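# Close and latch the thermal cycler lid, then start

## Task

Bring the thermal cycler's lid down under control with the gripper (no dropping or slamming it) and latch it, then push START so the display reads Running. The loose cycler must finish less than a finger's width from its original spot, standing upright and barely rotated. The plate has to stay lying flat in its block. Nothing may count on the robot still holding it at the end; release everything and pull the gripper away once finished.

## Robot and tools

Robot: one Franka FR3 arm with seven joints, carrying a Robotiq 2F-140 two-finger gripper and a wrist camera. Only one arm, so every row describes that one gripper.

Frame: all poses are in the scene frame. Its origin sits on the table surface under the arm's base, +z is up, and +y points left for someone facing along +x. The base may not be level with the table. The reported hand position can be somewhat wrong, worse when the arm is stretched out. Gripper axes: the fingers extend along the gripper's +z and close along its y. end_effector_position is the midpoint between the pads when shut; closed fingertips stick out about 33 mm past it, fully open ones about 9 mm. Closing moves the tips roughly 24 mm further from the arm, so keep that clearance above surfaces.

The row (used by both execute_actions and move): 10 numbers in this order: x, y, z (metres, an absolute target point), qw, qx, qy, qz (absolute target orientation, w first), then position, force_limit, speed for the fingers, each from -1 to 1. So the first seven numbers form an absolute pose, not an offset. position +1 is wide open (140 mm), about -0.8 is where the pads touch, -1 keeps closing until blocked. force_limit runs from roughly 14 N (-1) through 60 N (0) to 107 N (+1) on parts up to 40 mm wide. speed sets finger travel from about 30 mm/s (-1) through 140 (0) to 250 (+1). Repeat the wanted quaternion in every row to hold orientation; the reported one may have drifted. A target more than 0.6 m from the last reported position along any gripper axis is refused and nothing is sent. Each control step the command is clipped to within 70 mm and 16 degrees of the measured pose; if both cannot be met, position wins.

execute_actions: argument actions, a list holding zero or one item, plus optional pictures (boolean). An empty list just reports the state. An item with rows (1 to 15 rows) and steps (up to 15, default 15; each step is 1/30 s) plays one row per step, repeating the last row if rows run out. An item with only steps (up to 300) is a wait measured from the previous result, so thinking time eats into it. After an action the arm continues only to the last clipped pose, so check where it ended and send the remainder.

move: target is one row; speed is the path's top speed in m/s, 0.002 to 0.5 (default 0.25), with turning capped at twice that in rad/s. It drives a straight path from the current pose lasting 0.5 to 10 s; longer paths are cut off early. It rotates the short way and does not slow for obstacles; the hand can lag, wander, or overshoot the speed, especially near full extension. Finger values are sent at the start. Faster moves and targets set deeper past a contact hit and push harder. The result adds a move: line: done means settled near target; others include off_target, moving, held, fault. limits=paced means the pose was clipped; limits=held means a clearance check blocked some steps, after which the arm may jump quickly. Distance from target is also given.

wait: seconds, 0 to 10; nothing new is commanded. zoom_image: camera (cam_head_left, cam_head_right, cam_high, cam_low, cam_wrist, all 672x504) and region [x0, y0, x1, y1] in pixels from the top-left, at most 504 by 504. read_manual: optional section, only "licences". finished_scene: scene, the integer number of the scene being closed; it is final and reports success.

Results: a state line with end_effector_position and end_effector_quat_wxyz, joint positions from base outward, object_status and position_measured (counts, not mm: 3 fully open, 230 pads together). object_status 0 moving, 1 blocked while opening, 2 blocked while closing (a grip), 3 reached the command or pads met (thin items may still be held). Confirm a grasp by seeing 2. Stopped fingers hold until position changes by 0.01 or more; to squeeze harder, raise force_limit and switch position between -1 and -0.98. "pose unreachable" and HELD mark steps the clearance check altered or blocked (a mount under the base counts as arm). "Hand target" shows where the controller is currently heading. Joint ranges (rad): waist ±2.744, shoulder ±1.784, upper arm roll ±2.901, elbow -3.042 to -0.152, forearm roll ±2.807, wrist pitch 0.544 to 4.517, wrist roll ±3.016.

Loads and faults: joint torque limits in N m are waist 20, shoulder 20, upper arm roll 18, elbow 18, forearm roll 12, wrist pitch 12, wrist roll 12, including held weight. Hitting one stops the arm for 10 s and drops the remainder of the call. Holding loads warms motors; MOTOR HOT warns, and an OVER-TEMPERATURE FAULT applies the brakes until cool. The scene keeps running while the operator thinks.

Task notes: the lid counts as latched only if it is completely closed and the handle is pressed fully onto its stop. If the lid is down but unlatched, one approach is to keep hold of the handle, swing it all the way up (the lid may rise too), then bring it down onto its stop. START has no effect until latched. Avoid: letting the lid fall or bang shut, shoving the unfixed cycler out of place or tilting it, disturbing the plate, hard impacts or heavy pressing, and pushing anything off the table, which ends the attempt.

Each tool is called after "Request:" as name([rows], argument=value, ...), one row to a line, values as JSON.

## Session

Request:
execute_actions(actions=[])

Scene clock: 0.00 s of 7800.00 s.
end_effector_position=(+0.3602, -0.1130, +0.2768) position_measured=3 object_status=3 end_effector_quat_wxyz=(+0.326, +0.838, -0.412, -0.146)
Joint positions: [ 0.012  0.002  0.078 -2.129 -0.414  1.515 -0.5  ]
Joint velocities: [ 0.001  0.001  0.001 -0.    -0.     0.    -0.001]
Hand target: +0.360, -0.113, +0.277; +0.326, +0.838, -0.412, -0.146

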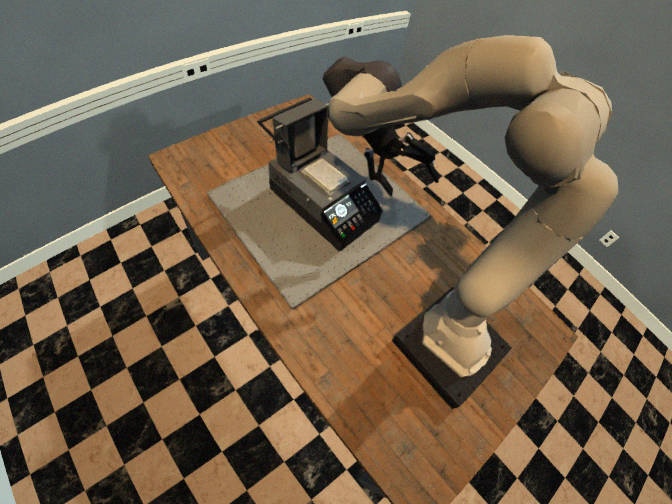

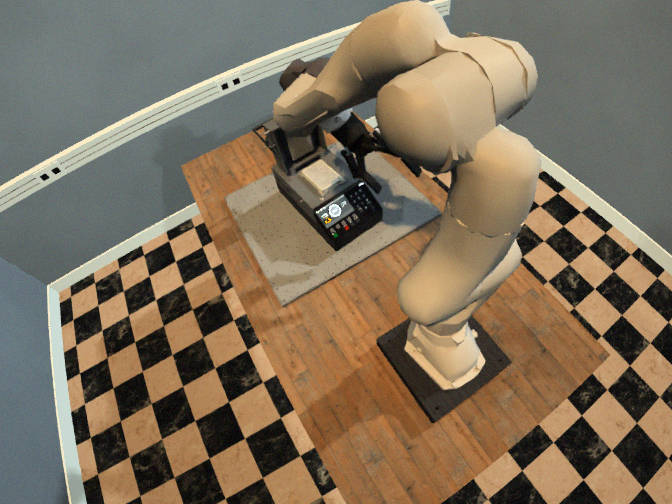

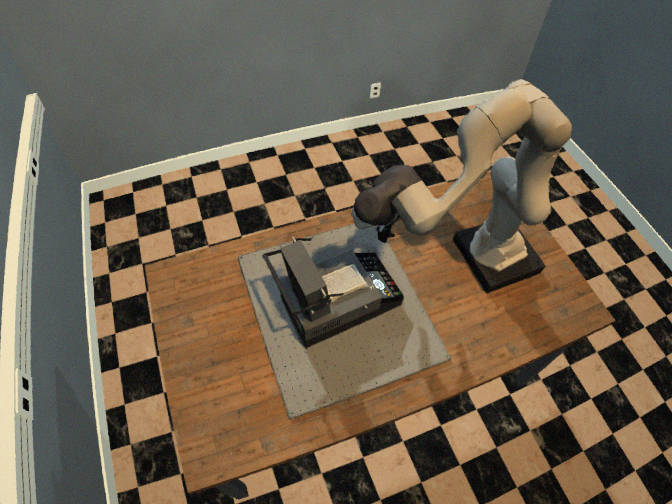

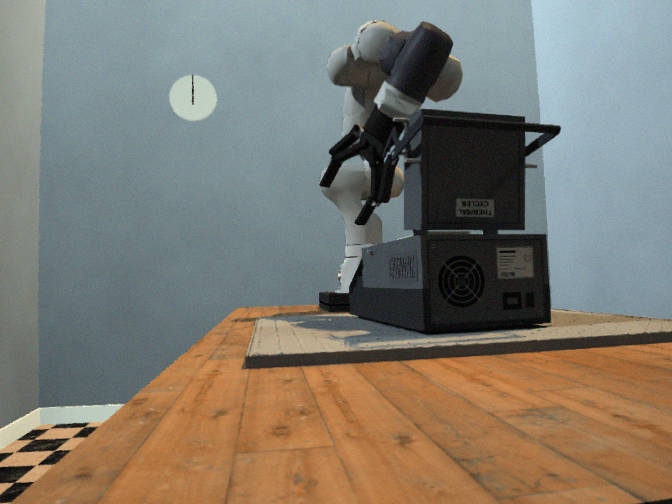

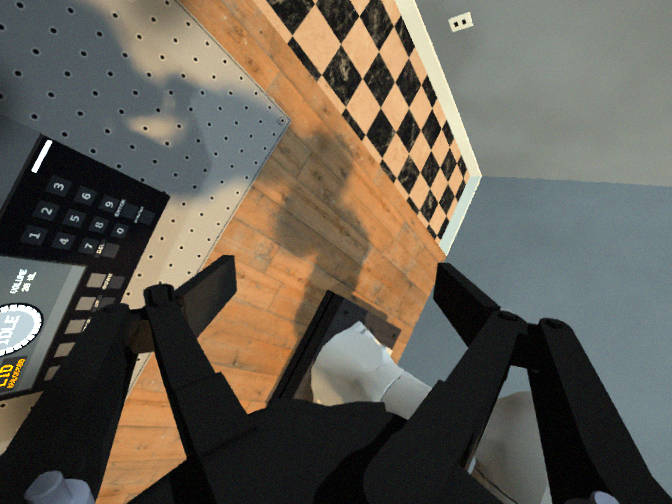

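Request:
zoom_image(camera="cam_high", region=[220, 210, 440, 375])

Request:
zoom_image(camera="cam_head_left", region=[230, 80, 430, 260])

Request:
zoom_image(camera="cam_low", region=[320, 80, 600, 350])

Region (220, 210, 440, 375) of cam_high's 672x504 image, scaled by 2.291, with more detail than that image has; it fills the top 378 rows of this view, and the rest is white.

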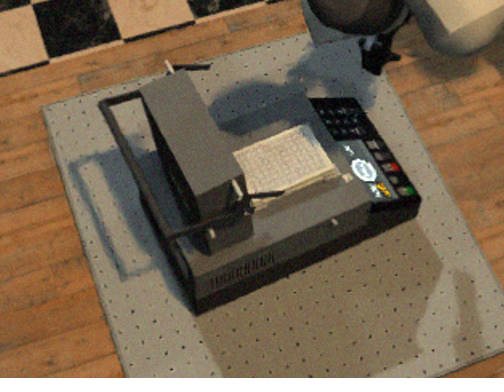

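Region (230, 80, 430, 260) of cam_head_left's 672x504 image, scaled by 2.520, with more detail than that image has; it fills the top 454 rows of this view, and the rest is white.

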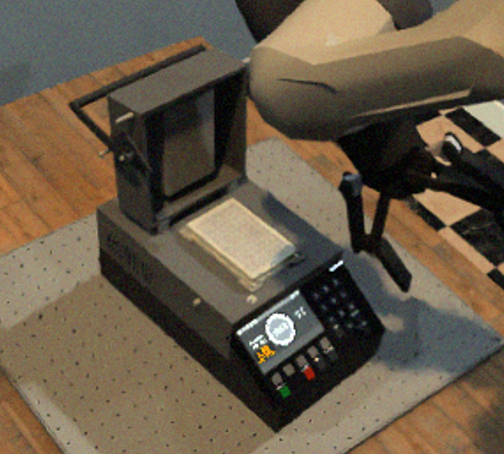

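Region (320, 80, 600, 350) of cam_low's 672x504 image, scaled by 1.800, with more detail than that image has; it fills the top 486 rows of this view, and the rest is white.

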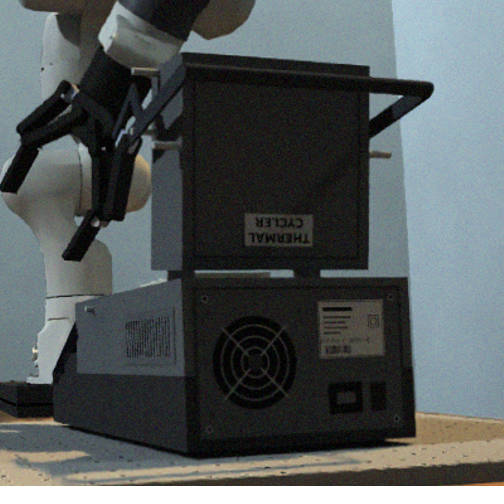

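Request:
move(target=[0.6,0.08,0.5,0,1,0,0,1,0,0])

Scene clock: 51.47 s of 7800.00 s.
end_effector_position=(+0.5882, +0.0841, +0.5048) position_measured=3 object_status=3 end_effector_quat_wxyz=(+0.002, +1.000, -0.012, +0.004)
Joint positions: [ 0.064  0.184  0.147 -1.225 -0.032  1.414 -1.387]
Joint velocities: [-0.     0.     0.     0.001  0.    -0.004 -0.028]
Hand target: +0.587, +0.085, +0.505; +0.000, +1.000, -0.004, +0.002
Off the commanded pose: 0.013 m, 2 deg.
After step 90, 45.30 s passed at rest.
move: off_target
camera_calibration (this result's frames):
cam_wrist: T_world_to_cam=[[0.00735482, -0.999744, -0.021419, 0.0897408], [-0.958784, -0.0131345, 0.283832, 0.4398], [-0.284041, 0.0184487, -0.958635, 0.831391], [0, 0, 0, 1]] pos_world=[0.657161, 0.0801563, 0.674093]

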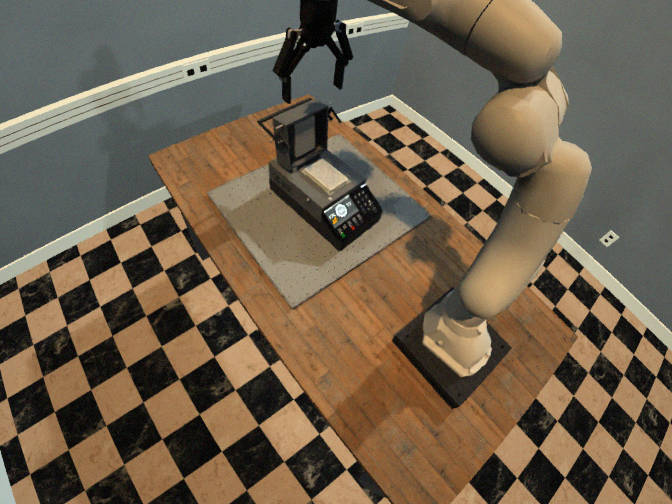

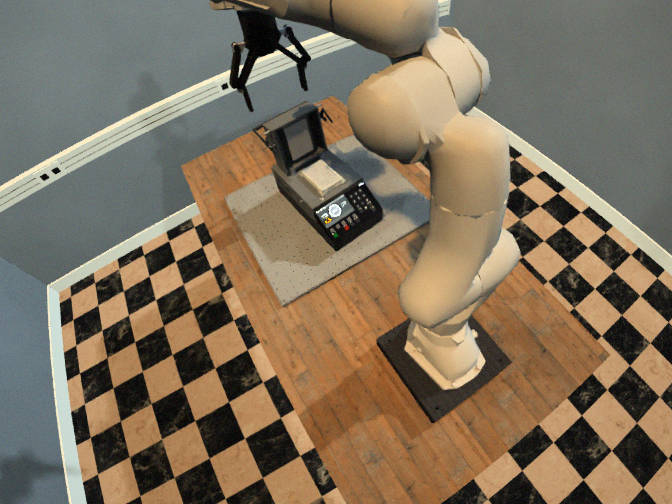

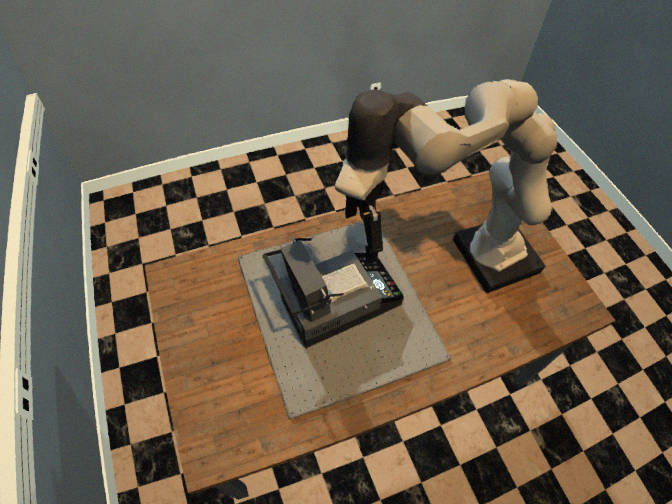

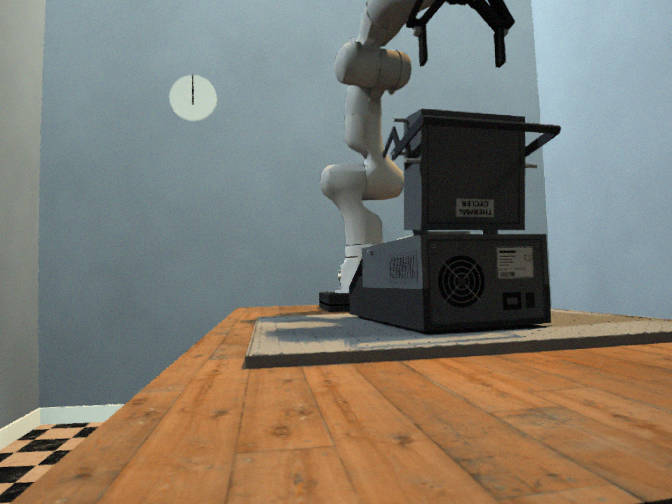

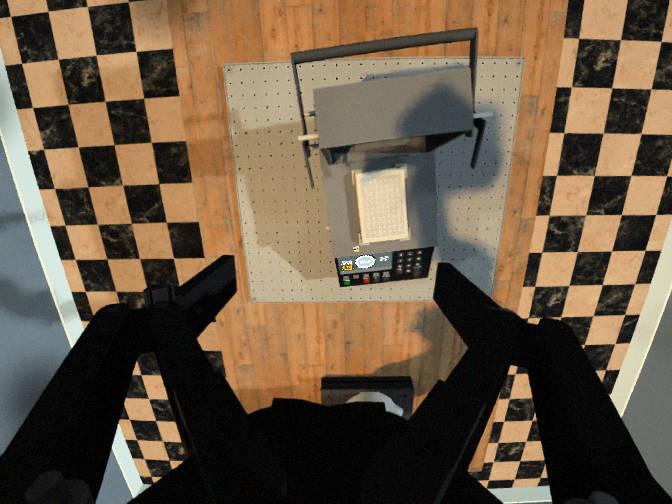

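Request:
move(target=[0.77,0.03,0.42,0,0.755,-0.656,0,0.2,-0.5,0])

Scene clock: 84.20 s of 7800.00 s.
end_effector_position=(+0.7690, +0.0316, +0.4211) position_measured=104 object_status=3 end_effector_quat_wxyz=(-0.053, +0.756, -0.650, +0.056)
Joint positions: [ 0.136  0.815 -0.162 -0.488  0.127  1.452 -0.137]
Joint velocities: [-0.004  0.001  0.002 -0.    -0.     0.001  0.026]
Hand target: +0.770, +0.033, +0.422; -0.056, +0.752, -0.655, +0.056
Off the commanded pose: 0.002 m, 9 deg.
elbow stopped short: the move would have taken joint 4 (elbow) straighter than the controller allows; a more bent joint 4 avoids this.
After step 90, 25.93 s passed at rest.
move: off_target
camera_calibration (this result's frames):
cam_wrist: T_world_to_cam=[[-0.967372, -0.181632, -0.176638, 0.823138], [-0.22474, 0.937049, 0.267265, 0.0487242], [0.116975, 0.298243, -0.947295, 0.481436], [0, 0, 0, 1]] pos_world=[0.750915, -0.0397338, 0.588437]

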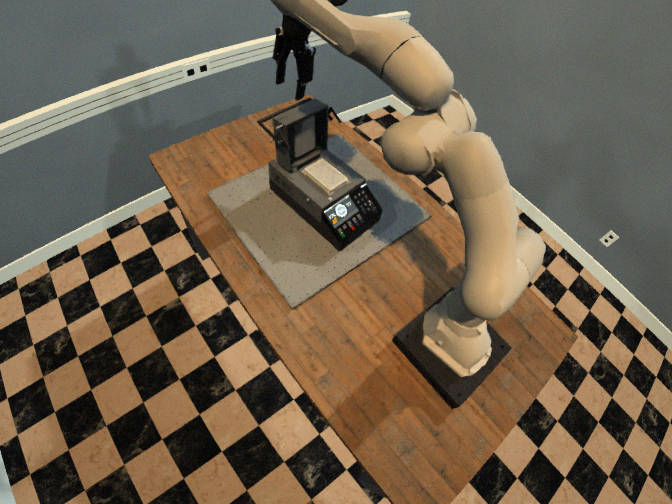

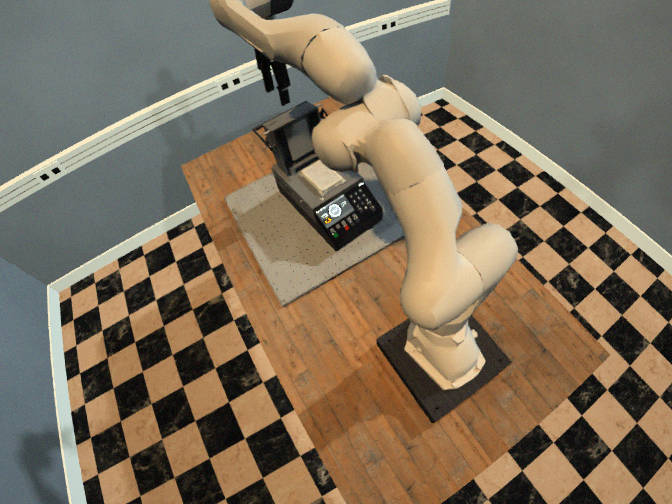

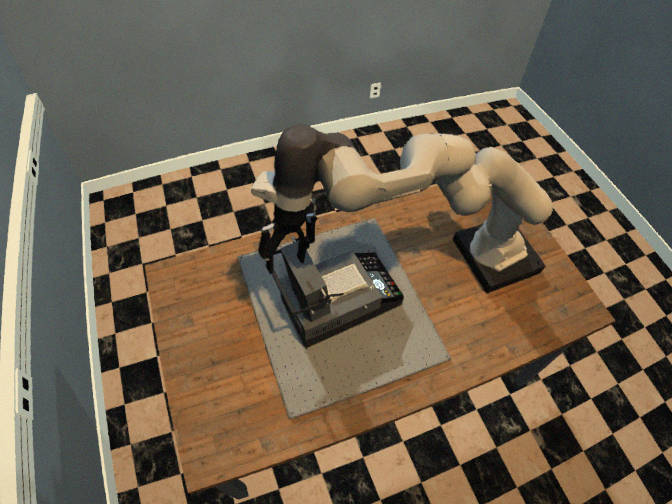

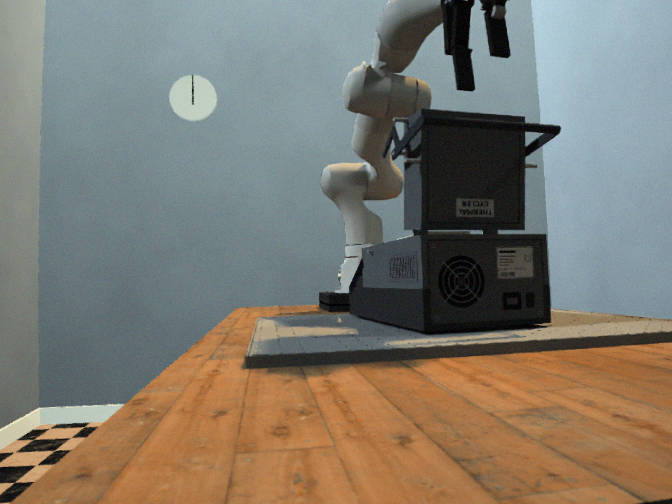

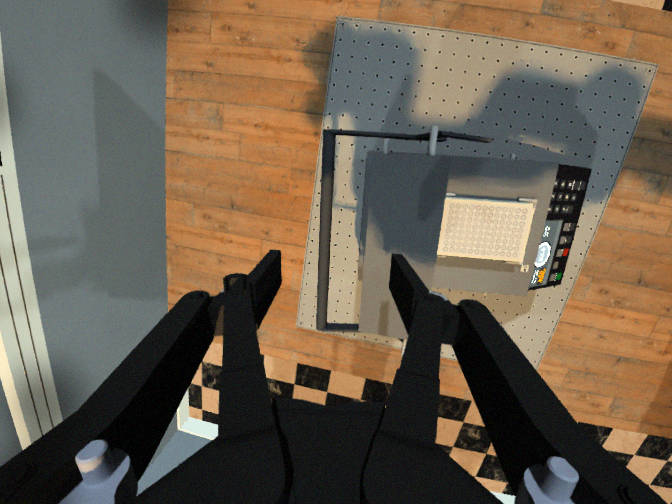

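Request:
move(target=[0.782,0.03,0.335,-0.053,0.756,-0.65,0.056,-0.3,-0.5,0], speed=0.05)

Scene clock: 103.97 s of 7800.00 s.
end_effector_position=(+0.7730, +0.0344, +0.3805) position_measured=167 object_status=3 end_effector_quat_wxyz=(-0.057, +0.754, -0.652, +0.055)
Joint positions: [ 0.175  0.647 -0.166 -0.895  0.115  1.695 -0.144]
Joint velocities: [-0.001 -0.001  0.     0.002  0.001  0.    -0.   ]
Hand target: +0.773, +0.034, +0.380; -0.057, +0.754, -0.652, +0.055
Off the commanded pose: 0.047 m, 1 deg.
TORQUE FAULT: the external load on joint 2 (shoulder) reached its load limit, and the arm stopped for 10 seconds. The arm's remaining commands of this call were not run. The gripper holds where it stopped, with its grip as last carried out, and the arm accepts commands again: back off and push less far. The arm stops again, at the same cost, whenever a joint's load reaches its limit.
After step 90, 5.30 s passed at rest.
move: fault
camera_calibration (this result's frames):
cam_wrist: T_world_to_cam=[[-0.967461, -0.174611, -0.183112, 0.82266], [-0.220887, 0.935826, 0.27466, 0.0520813], [0.123403, 0.30617, -0.943945, 0.435168], [0, 0, 0, 1]] pos_world=[0.753694, -0.0383288, 0.547109]

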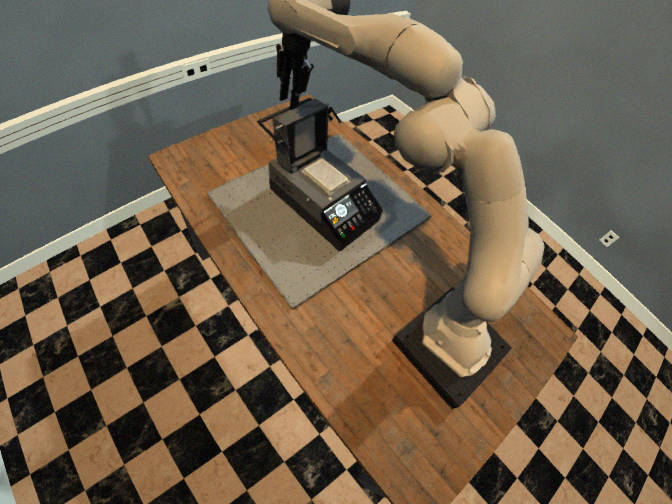

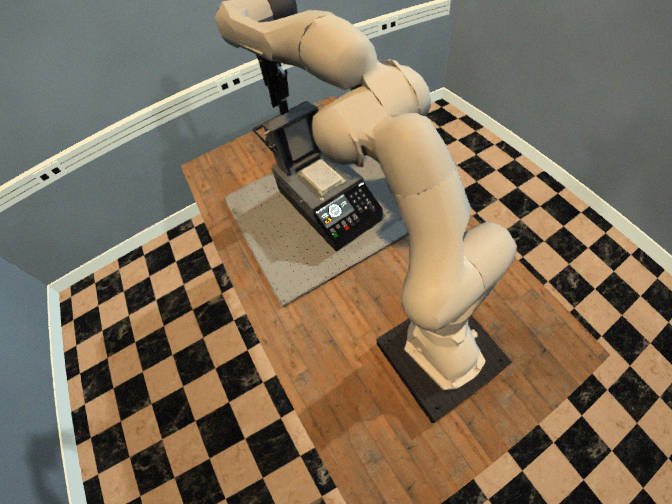

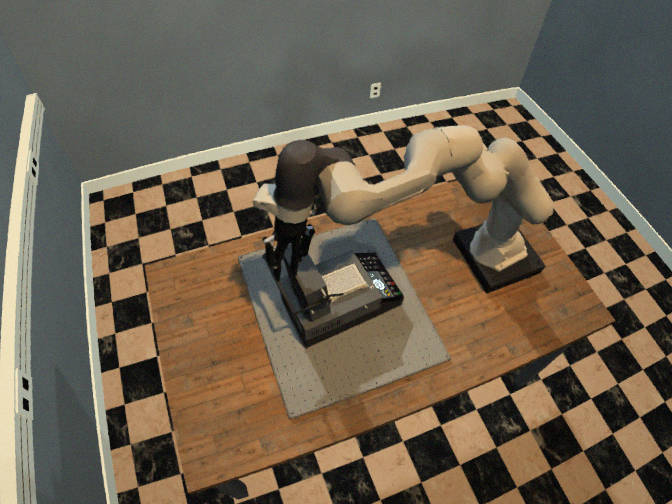

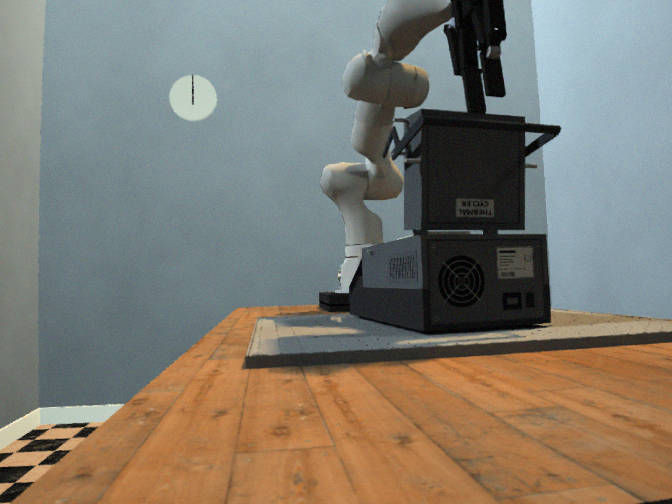

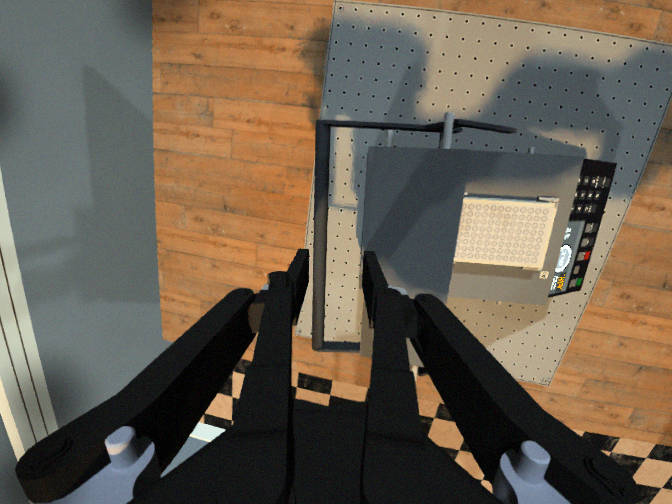

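Hit the lid top; shift +x.

Request:
move(target=[0.79,0.036,0.39,-0.053,0.756,-0.65,0.056,-0.3,-0.5,0], speed=0.05)

Request:
move(target=[0.792,0.036,0.34,-0.053,0.756,-0.65,0.056,-0.3,-0.5,0], speed=0.03)

Scene clock: 112.90 s of 7800.00 s.
end_effector_position=(+0.7944, +0.0337, +0.3926) position_measured=167 object_status=3 end_effector_quat_wxyz=(-0.062, +0.757, -0.647, +0.069)
Joint positions: [ 0.143  0.831 -0.159 -0.553  0.121  1.565 -0.14 ]
Joint velocities: [-0.033  0.156  0.012  0.283  0.01  -0.17   0.013]
Hand target: +0.788, +0.035, +0.390; -0.057, +0.754, -0.651, +0.060
Off the commanded pose: 0.006 m, 2 deg.
After step 90, 5.23 s passed at rest.
move: off_target
camera_calibration (this result's frames):
cam_wrist: T_world_to_cam=[[-0.960559, -0.185453, -0.207206, 0.849873], [-0.236229, 0.937317, 0.256188, 0.0735264], [0.146707, 0.295031, -0.944158, 0.426121], [0, 0, 0, 1]] pos_world=[0.771207, -0.0370254, 0.559588]

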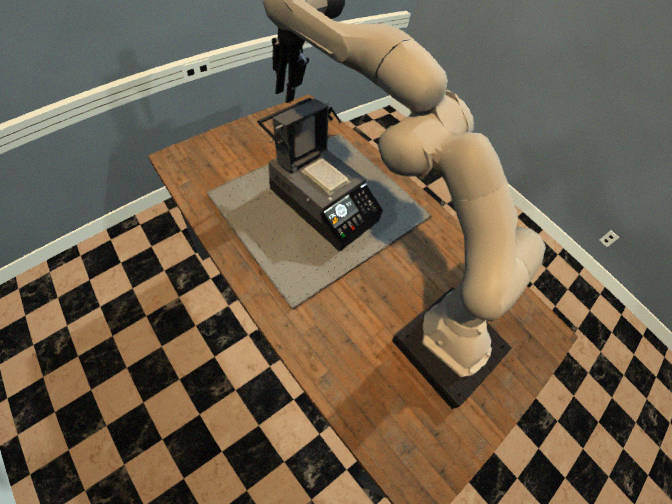

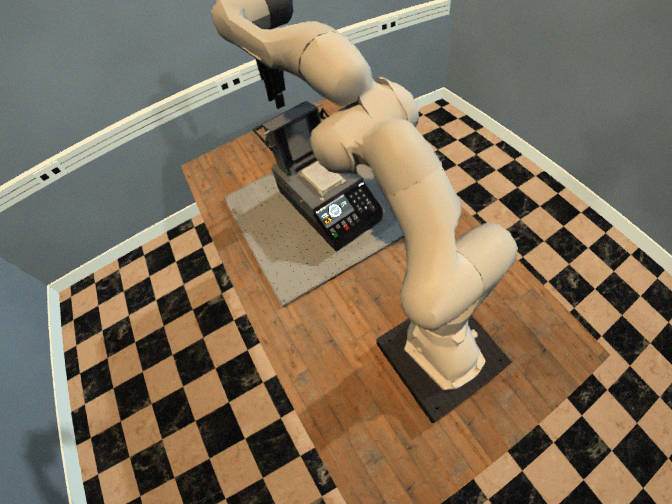

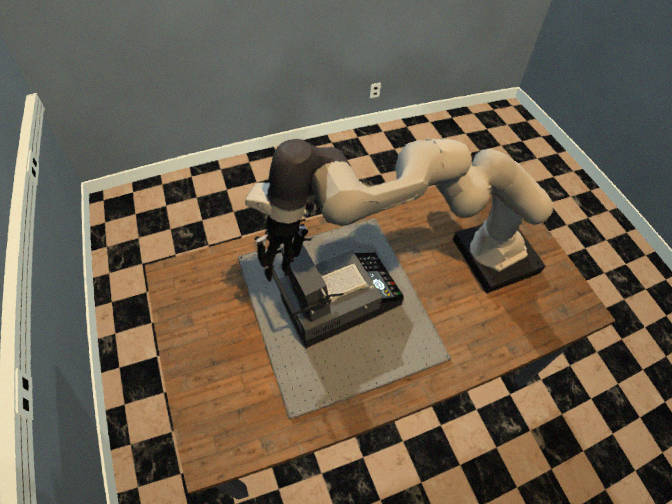

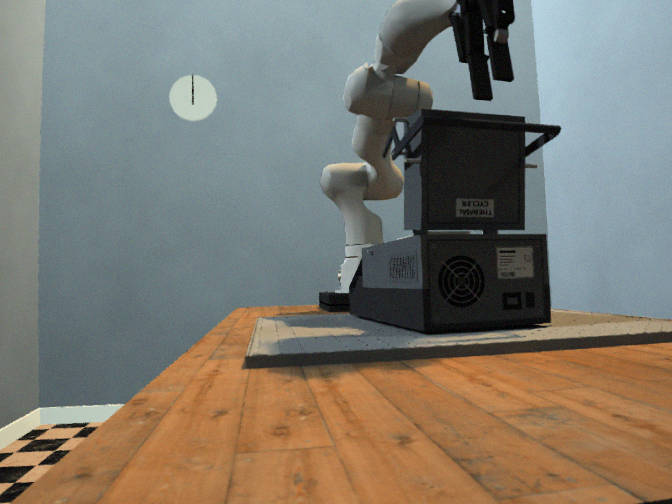

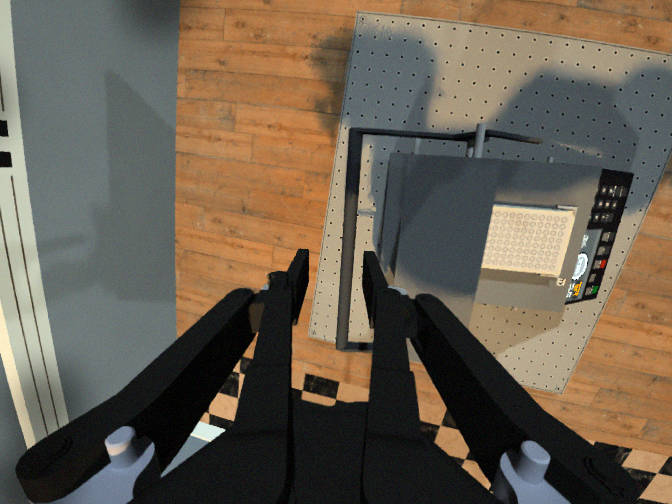

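Scene clock: 114.97 s of 7800.00 s.
end_effector_position=(+0.7924, +0.0376, +0.3386) position_measured=167 object_status=3 end_effector_quat_wxyz=(-0.052, +0.755, -0.651, +0.052)
Joint positions: [ 0.168  0.752 -0.159 -0.823  0.119  1.716 -0.14 ]
Joint velocities: [-0.    -0.008 -0.    -0.003 -0.     0.015 -0.001]
Hand target: +0.794, +0.037, +0.340; -0.053, +0.757, -0.649, +0.056
Off the commanded pose: 0.002 m, 0 deg.
move: done
camera_calibration (this result's frames):
cam_wrist: T_world_to_cam=[[-0.969069, -0.177016, -0.171963, 0.831941], [-0.219549, 0.936592, 0.273117, 0.0643315], [0.112713, 0.302423, -0.946486, 0.401699], [0, 0, 0, 1]] pos_world=[0.775055, -0.0344685, 0.505696]

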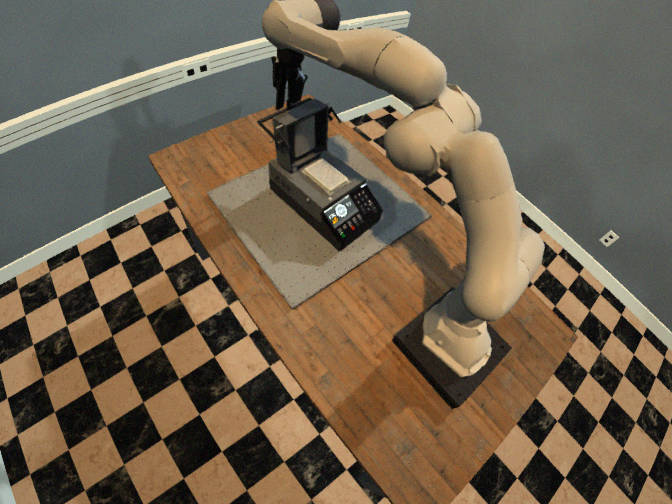

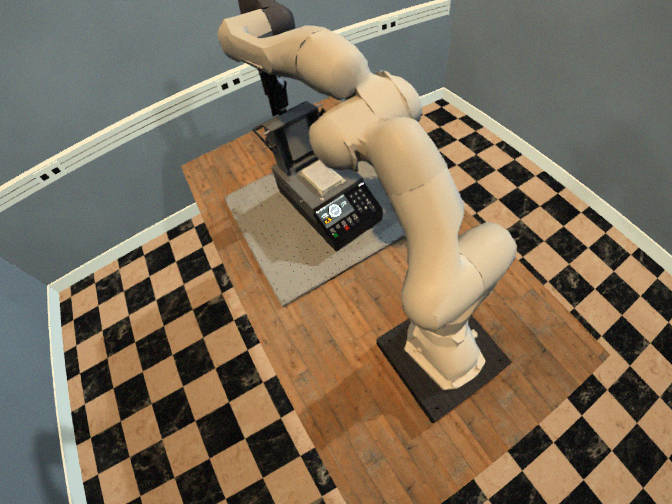

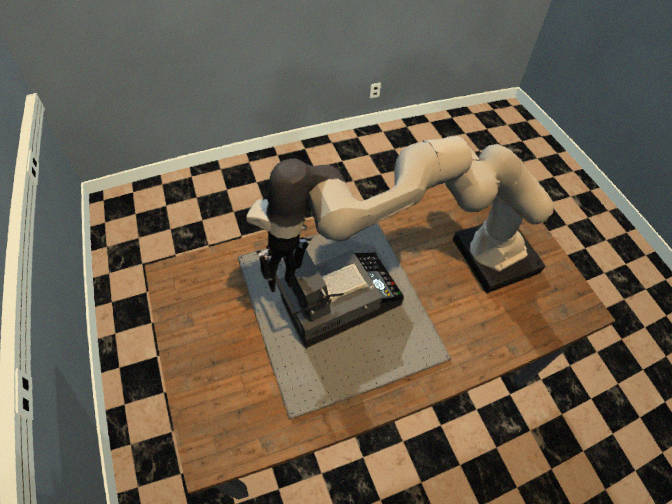

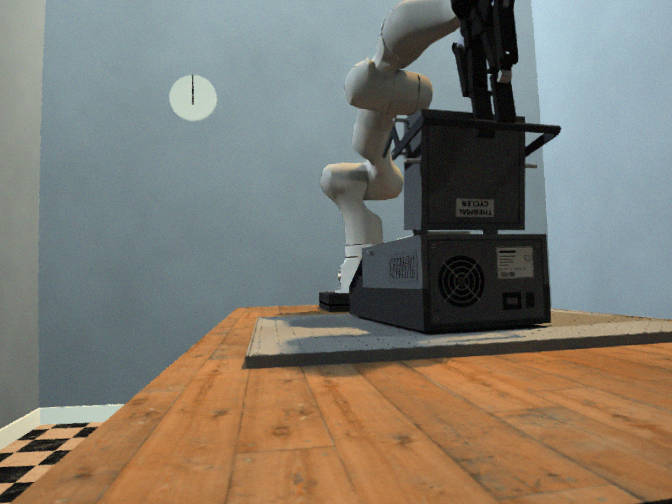

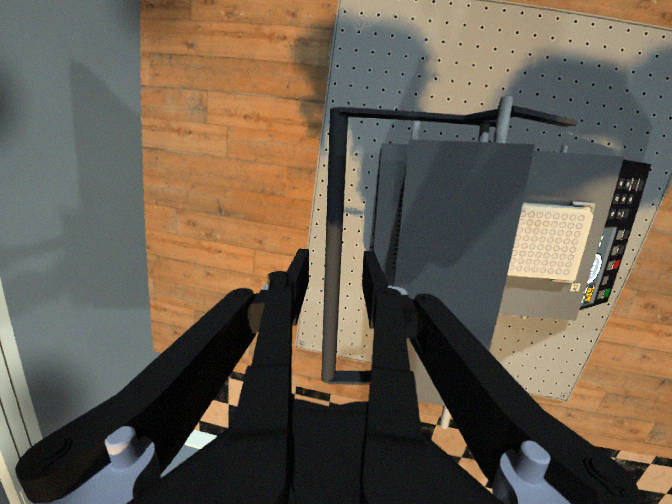

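Request:
move(target=[0.792,0.036,0.326,-0.053,0.756,-0.65,0.056,-1,-0.6,0], speed=0.03)

Request:
move(target=[0.72,0.026,0.345,-0.053,0.756,-0.65,0.056,-1,-0.6,0], speed=0.04)

Scene clock: 129.40 s of 7800.00 s.
end_effector_position=(+0.7951, +0.0381, +0.3338) position_measured=215 object_status=2 end_effector_quat_wxyz=(-0.060, +0.754, -0.652, +0.059)
Joint positions: [ 0.175  0.716 -0.159 -0.904  0.117  1.781 -0.14 ]
Joint velocities: [ 0.004 -0.006  0.001 -0.024 -0.003  0.021 -0.001]
Hand target: +0.793, +0.036, +0.326; -0.053, +0.756, -0.650, +0.056
Off the commanded pose: 0.009 m, 1 deg.
After step 90, 10.73 s passed at rest.
move: off_target
camera_calibration (this result's frames):
cam_wrist: T_world_to_cam=[[-0.965953, -0.174194, -0.191289, 0.83764], [-0.222562, 0.936467, 0.271099, 0.0688511], [0.131912, 0.304443, -0.943352, 0.380315], [0, 0, 0, 1]] pos_world=[0.774276, -0.0343496, 0.500337]

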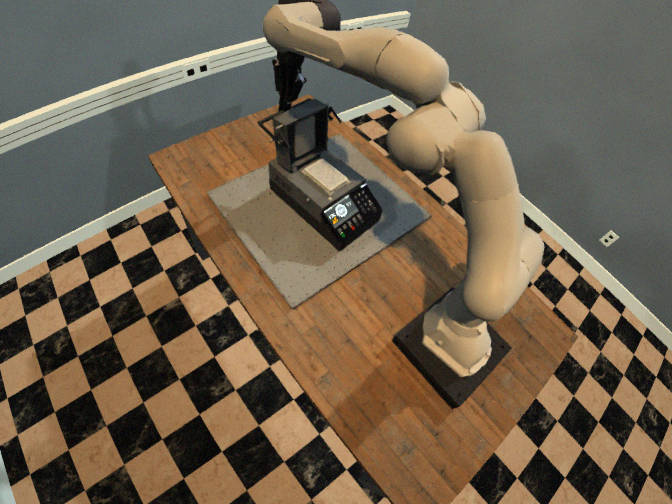

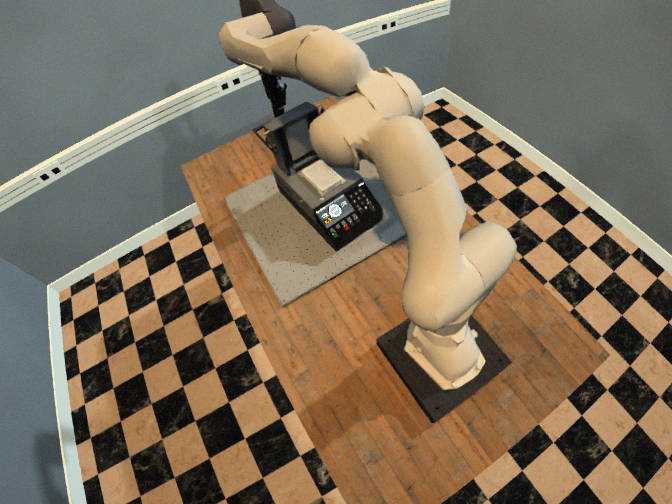

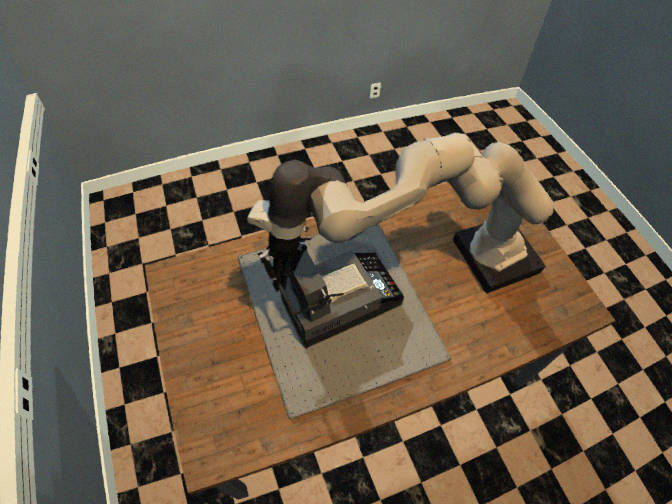

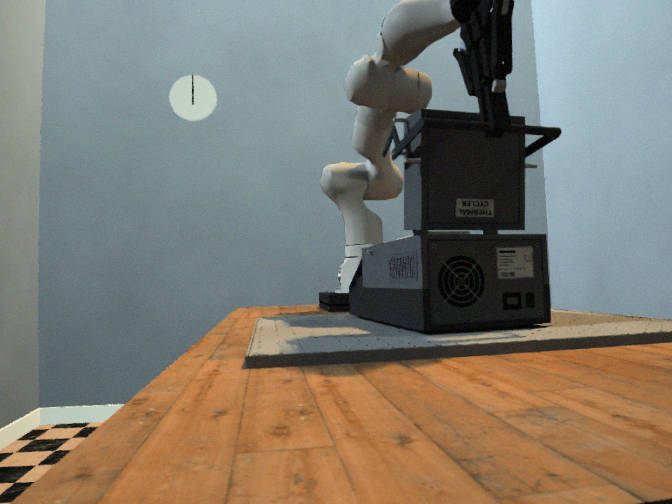

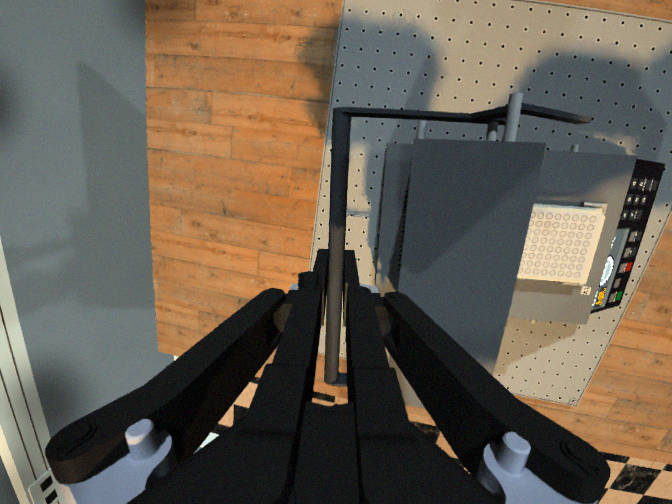

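Scene clock: 131.63 s of 7800.00 s.
end_effector_position=(+0.7240, +0.0301, +0.3447) position_measured=215 object_status=2 end_effector_quat_wxyz=(-0.058, +0.755, -0.651, +0.057)
Joint positions: [ 0.209  0.384 -0.16  -1.403  0.075  1.944 -0.147]
Joint velocities: [ 0.001 -0.002 -0.    -0.011 -0.003  0.006 -0.001]
Hand target: +0.721, +0.026, +0.344; -0.052, +0.757, -0.648, +0.057
Off the commanded pose: 0.006 m, 1 deg.
move: off_target
camera_calibration (this result's frames):
cam_wrist: T_world_to_cam=[[-0.966709, -0.176463, -0.185297, 0.768218], [-0.223019, 0.936084, 0.272047, 0.0575828], [0.125447, 0.304315, -0.944275, 0.407392], [0, 0, 0, 1]] pos_world=[0.704379, -0.0423155, 0.511373]

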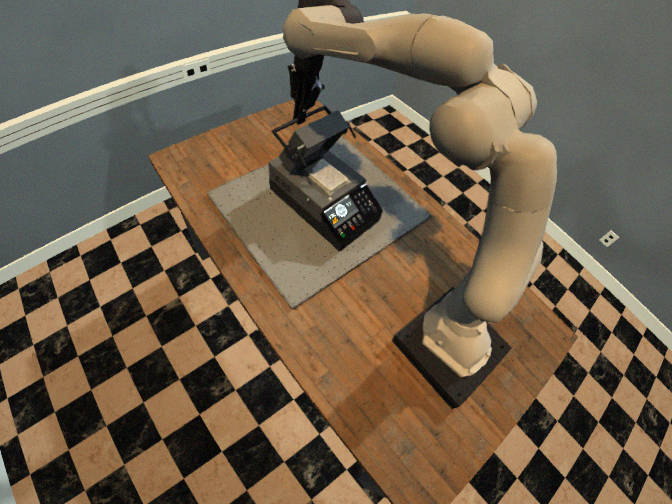

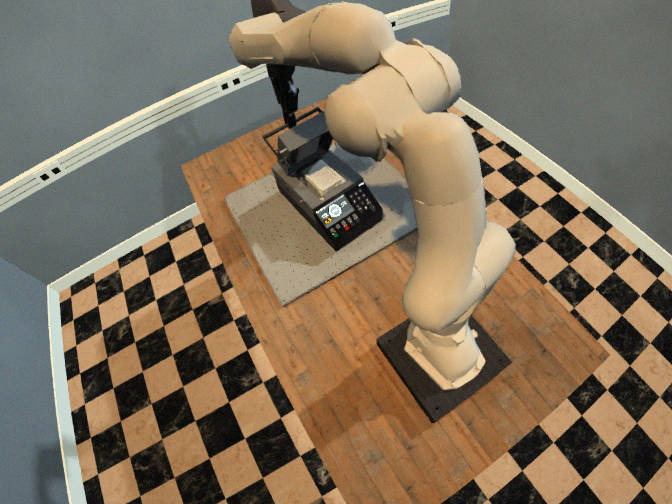

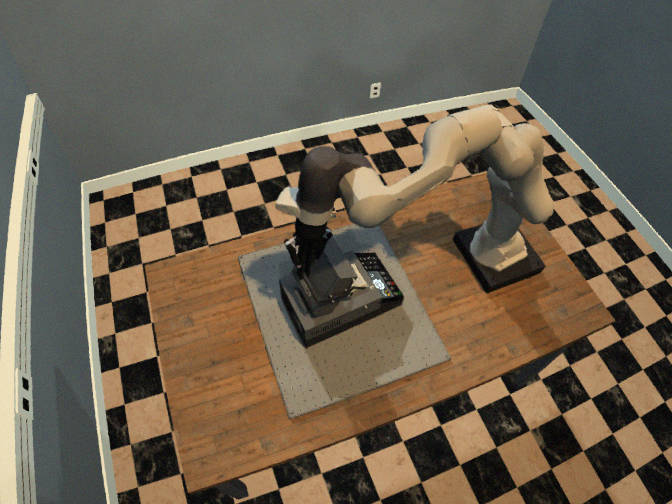

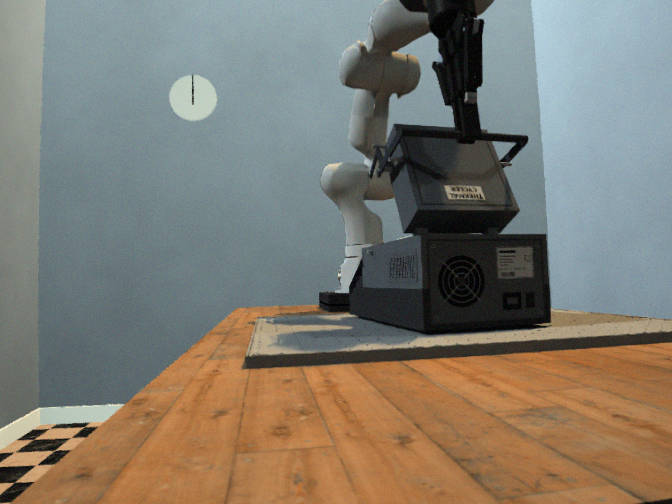

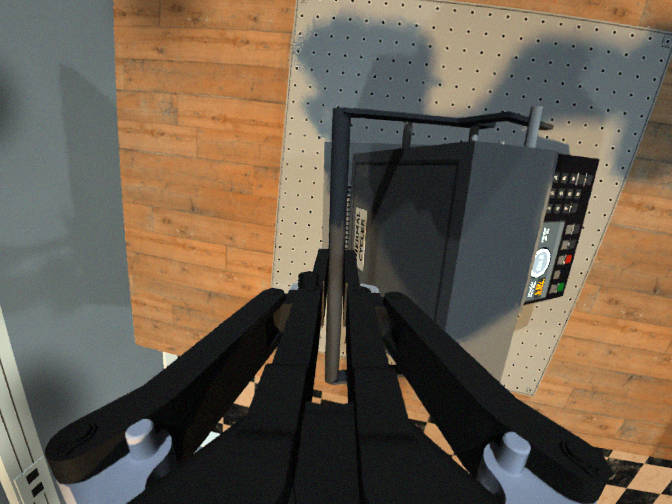

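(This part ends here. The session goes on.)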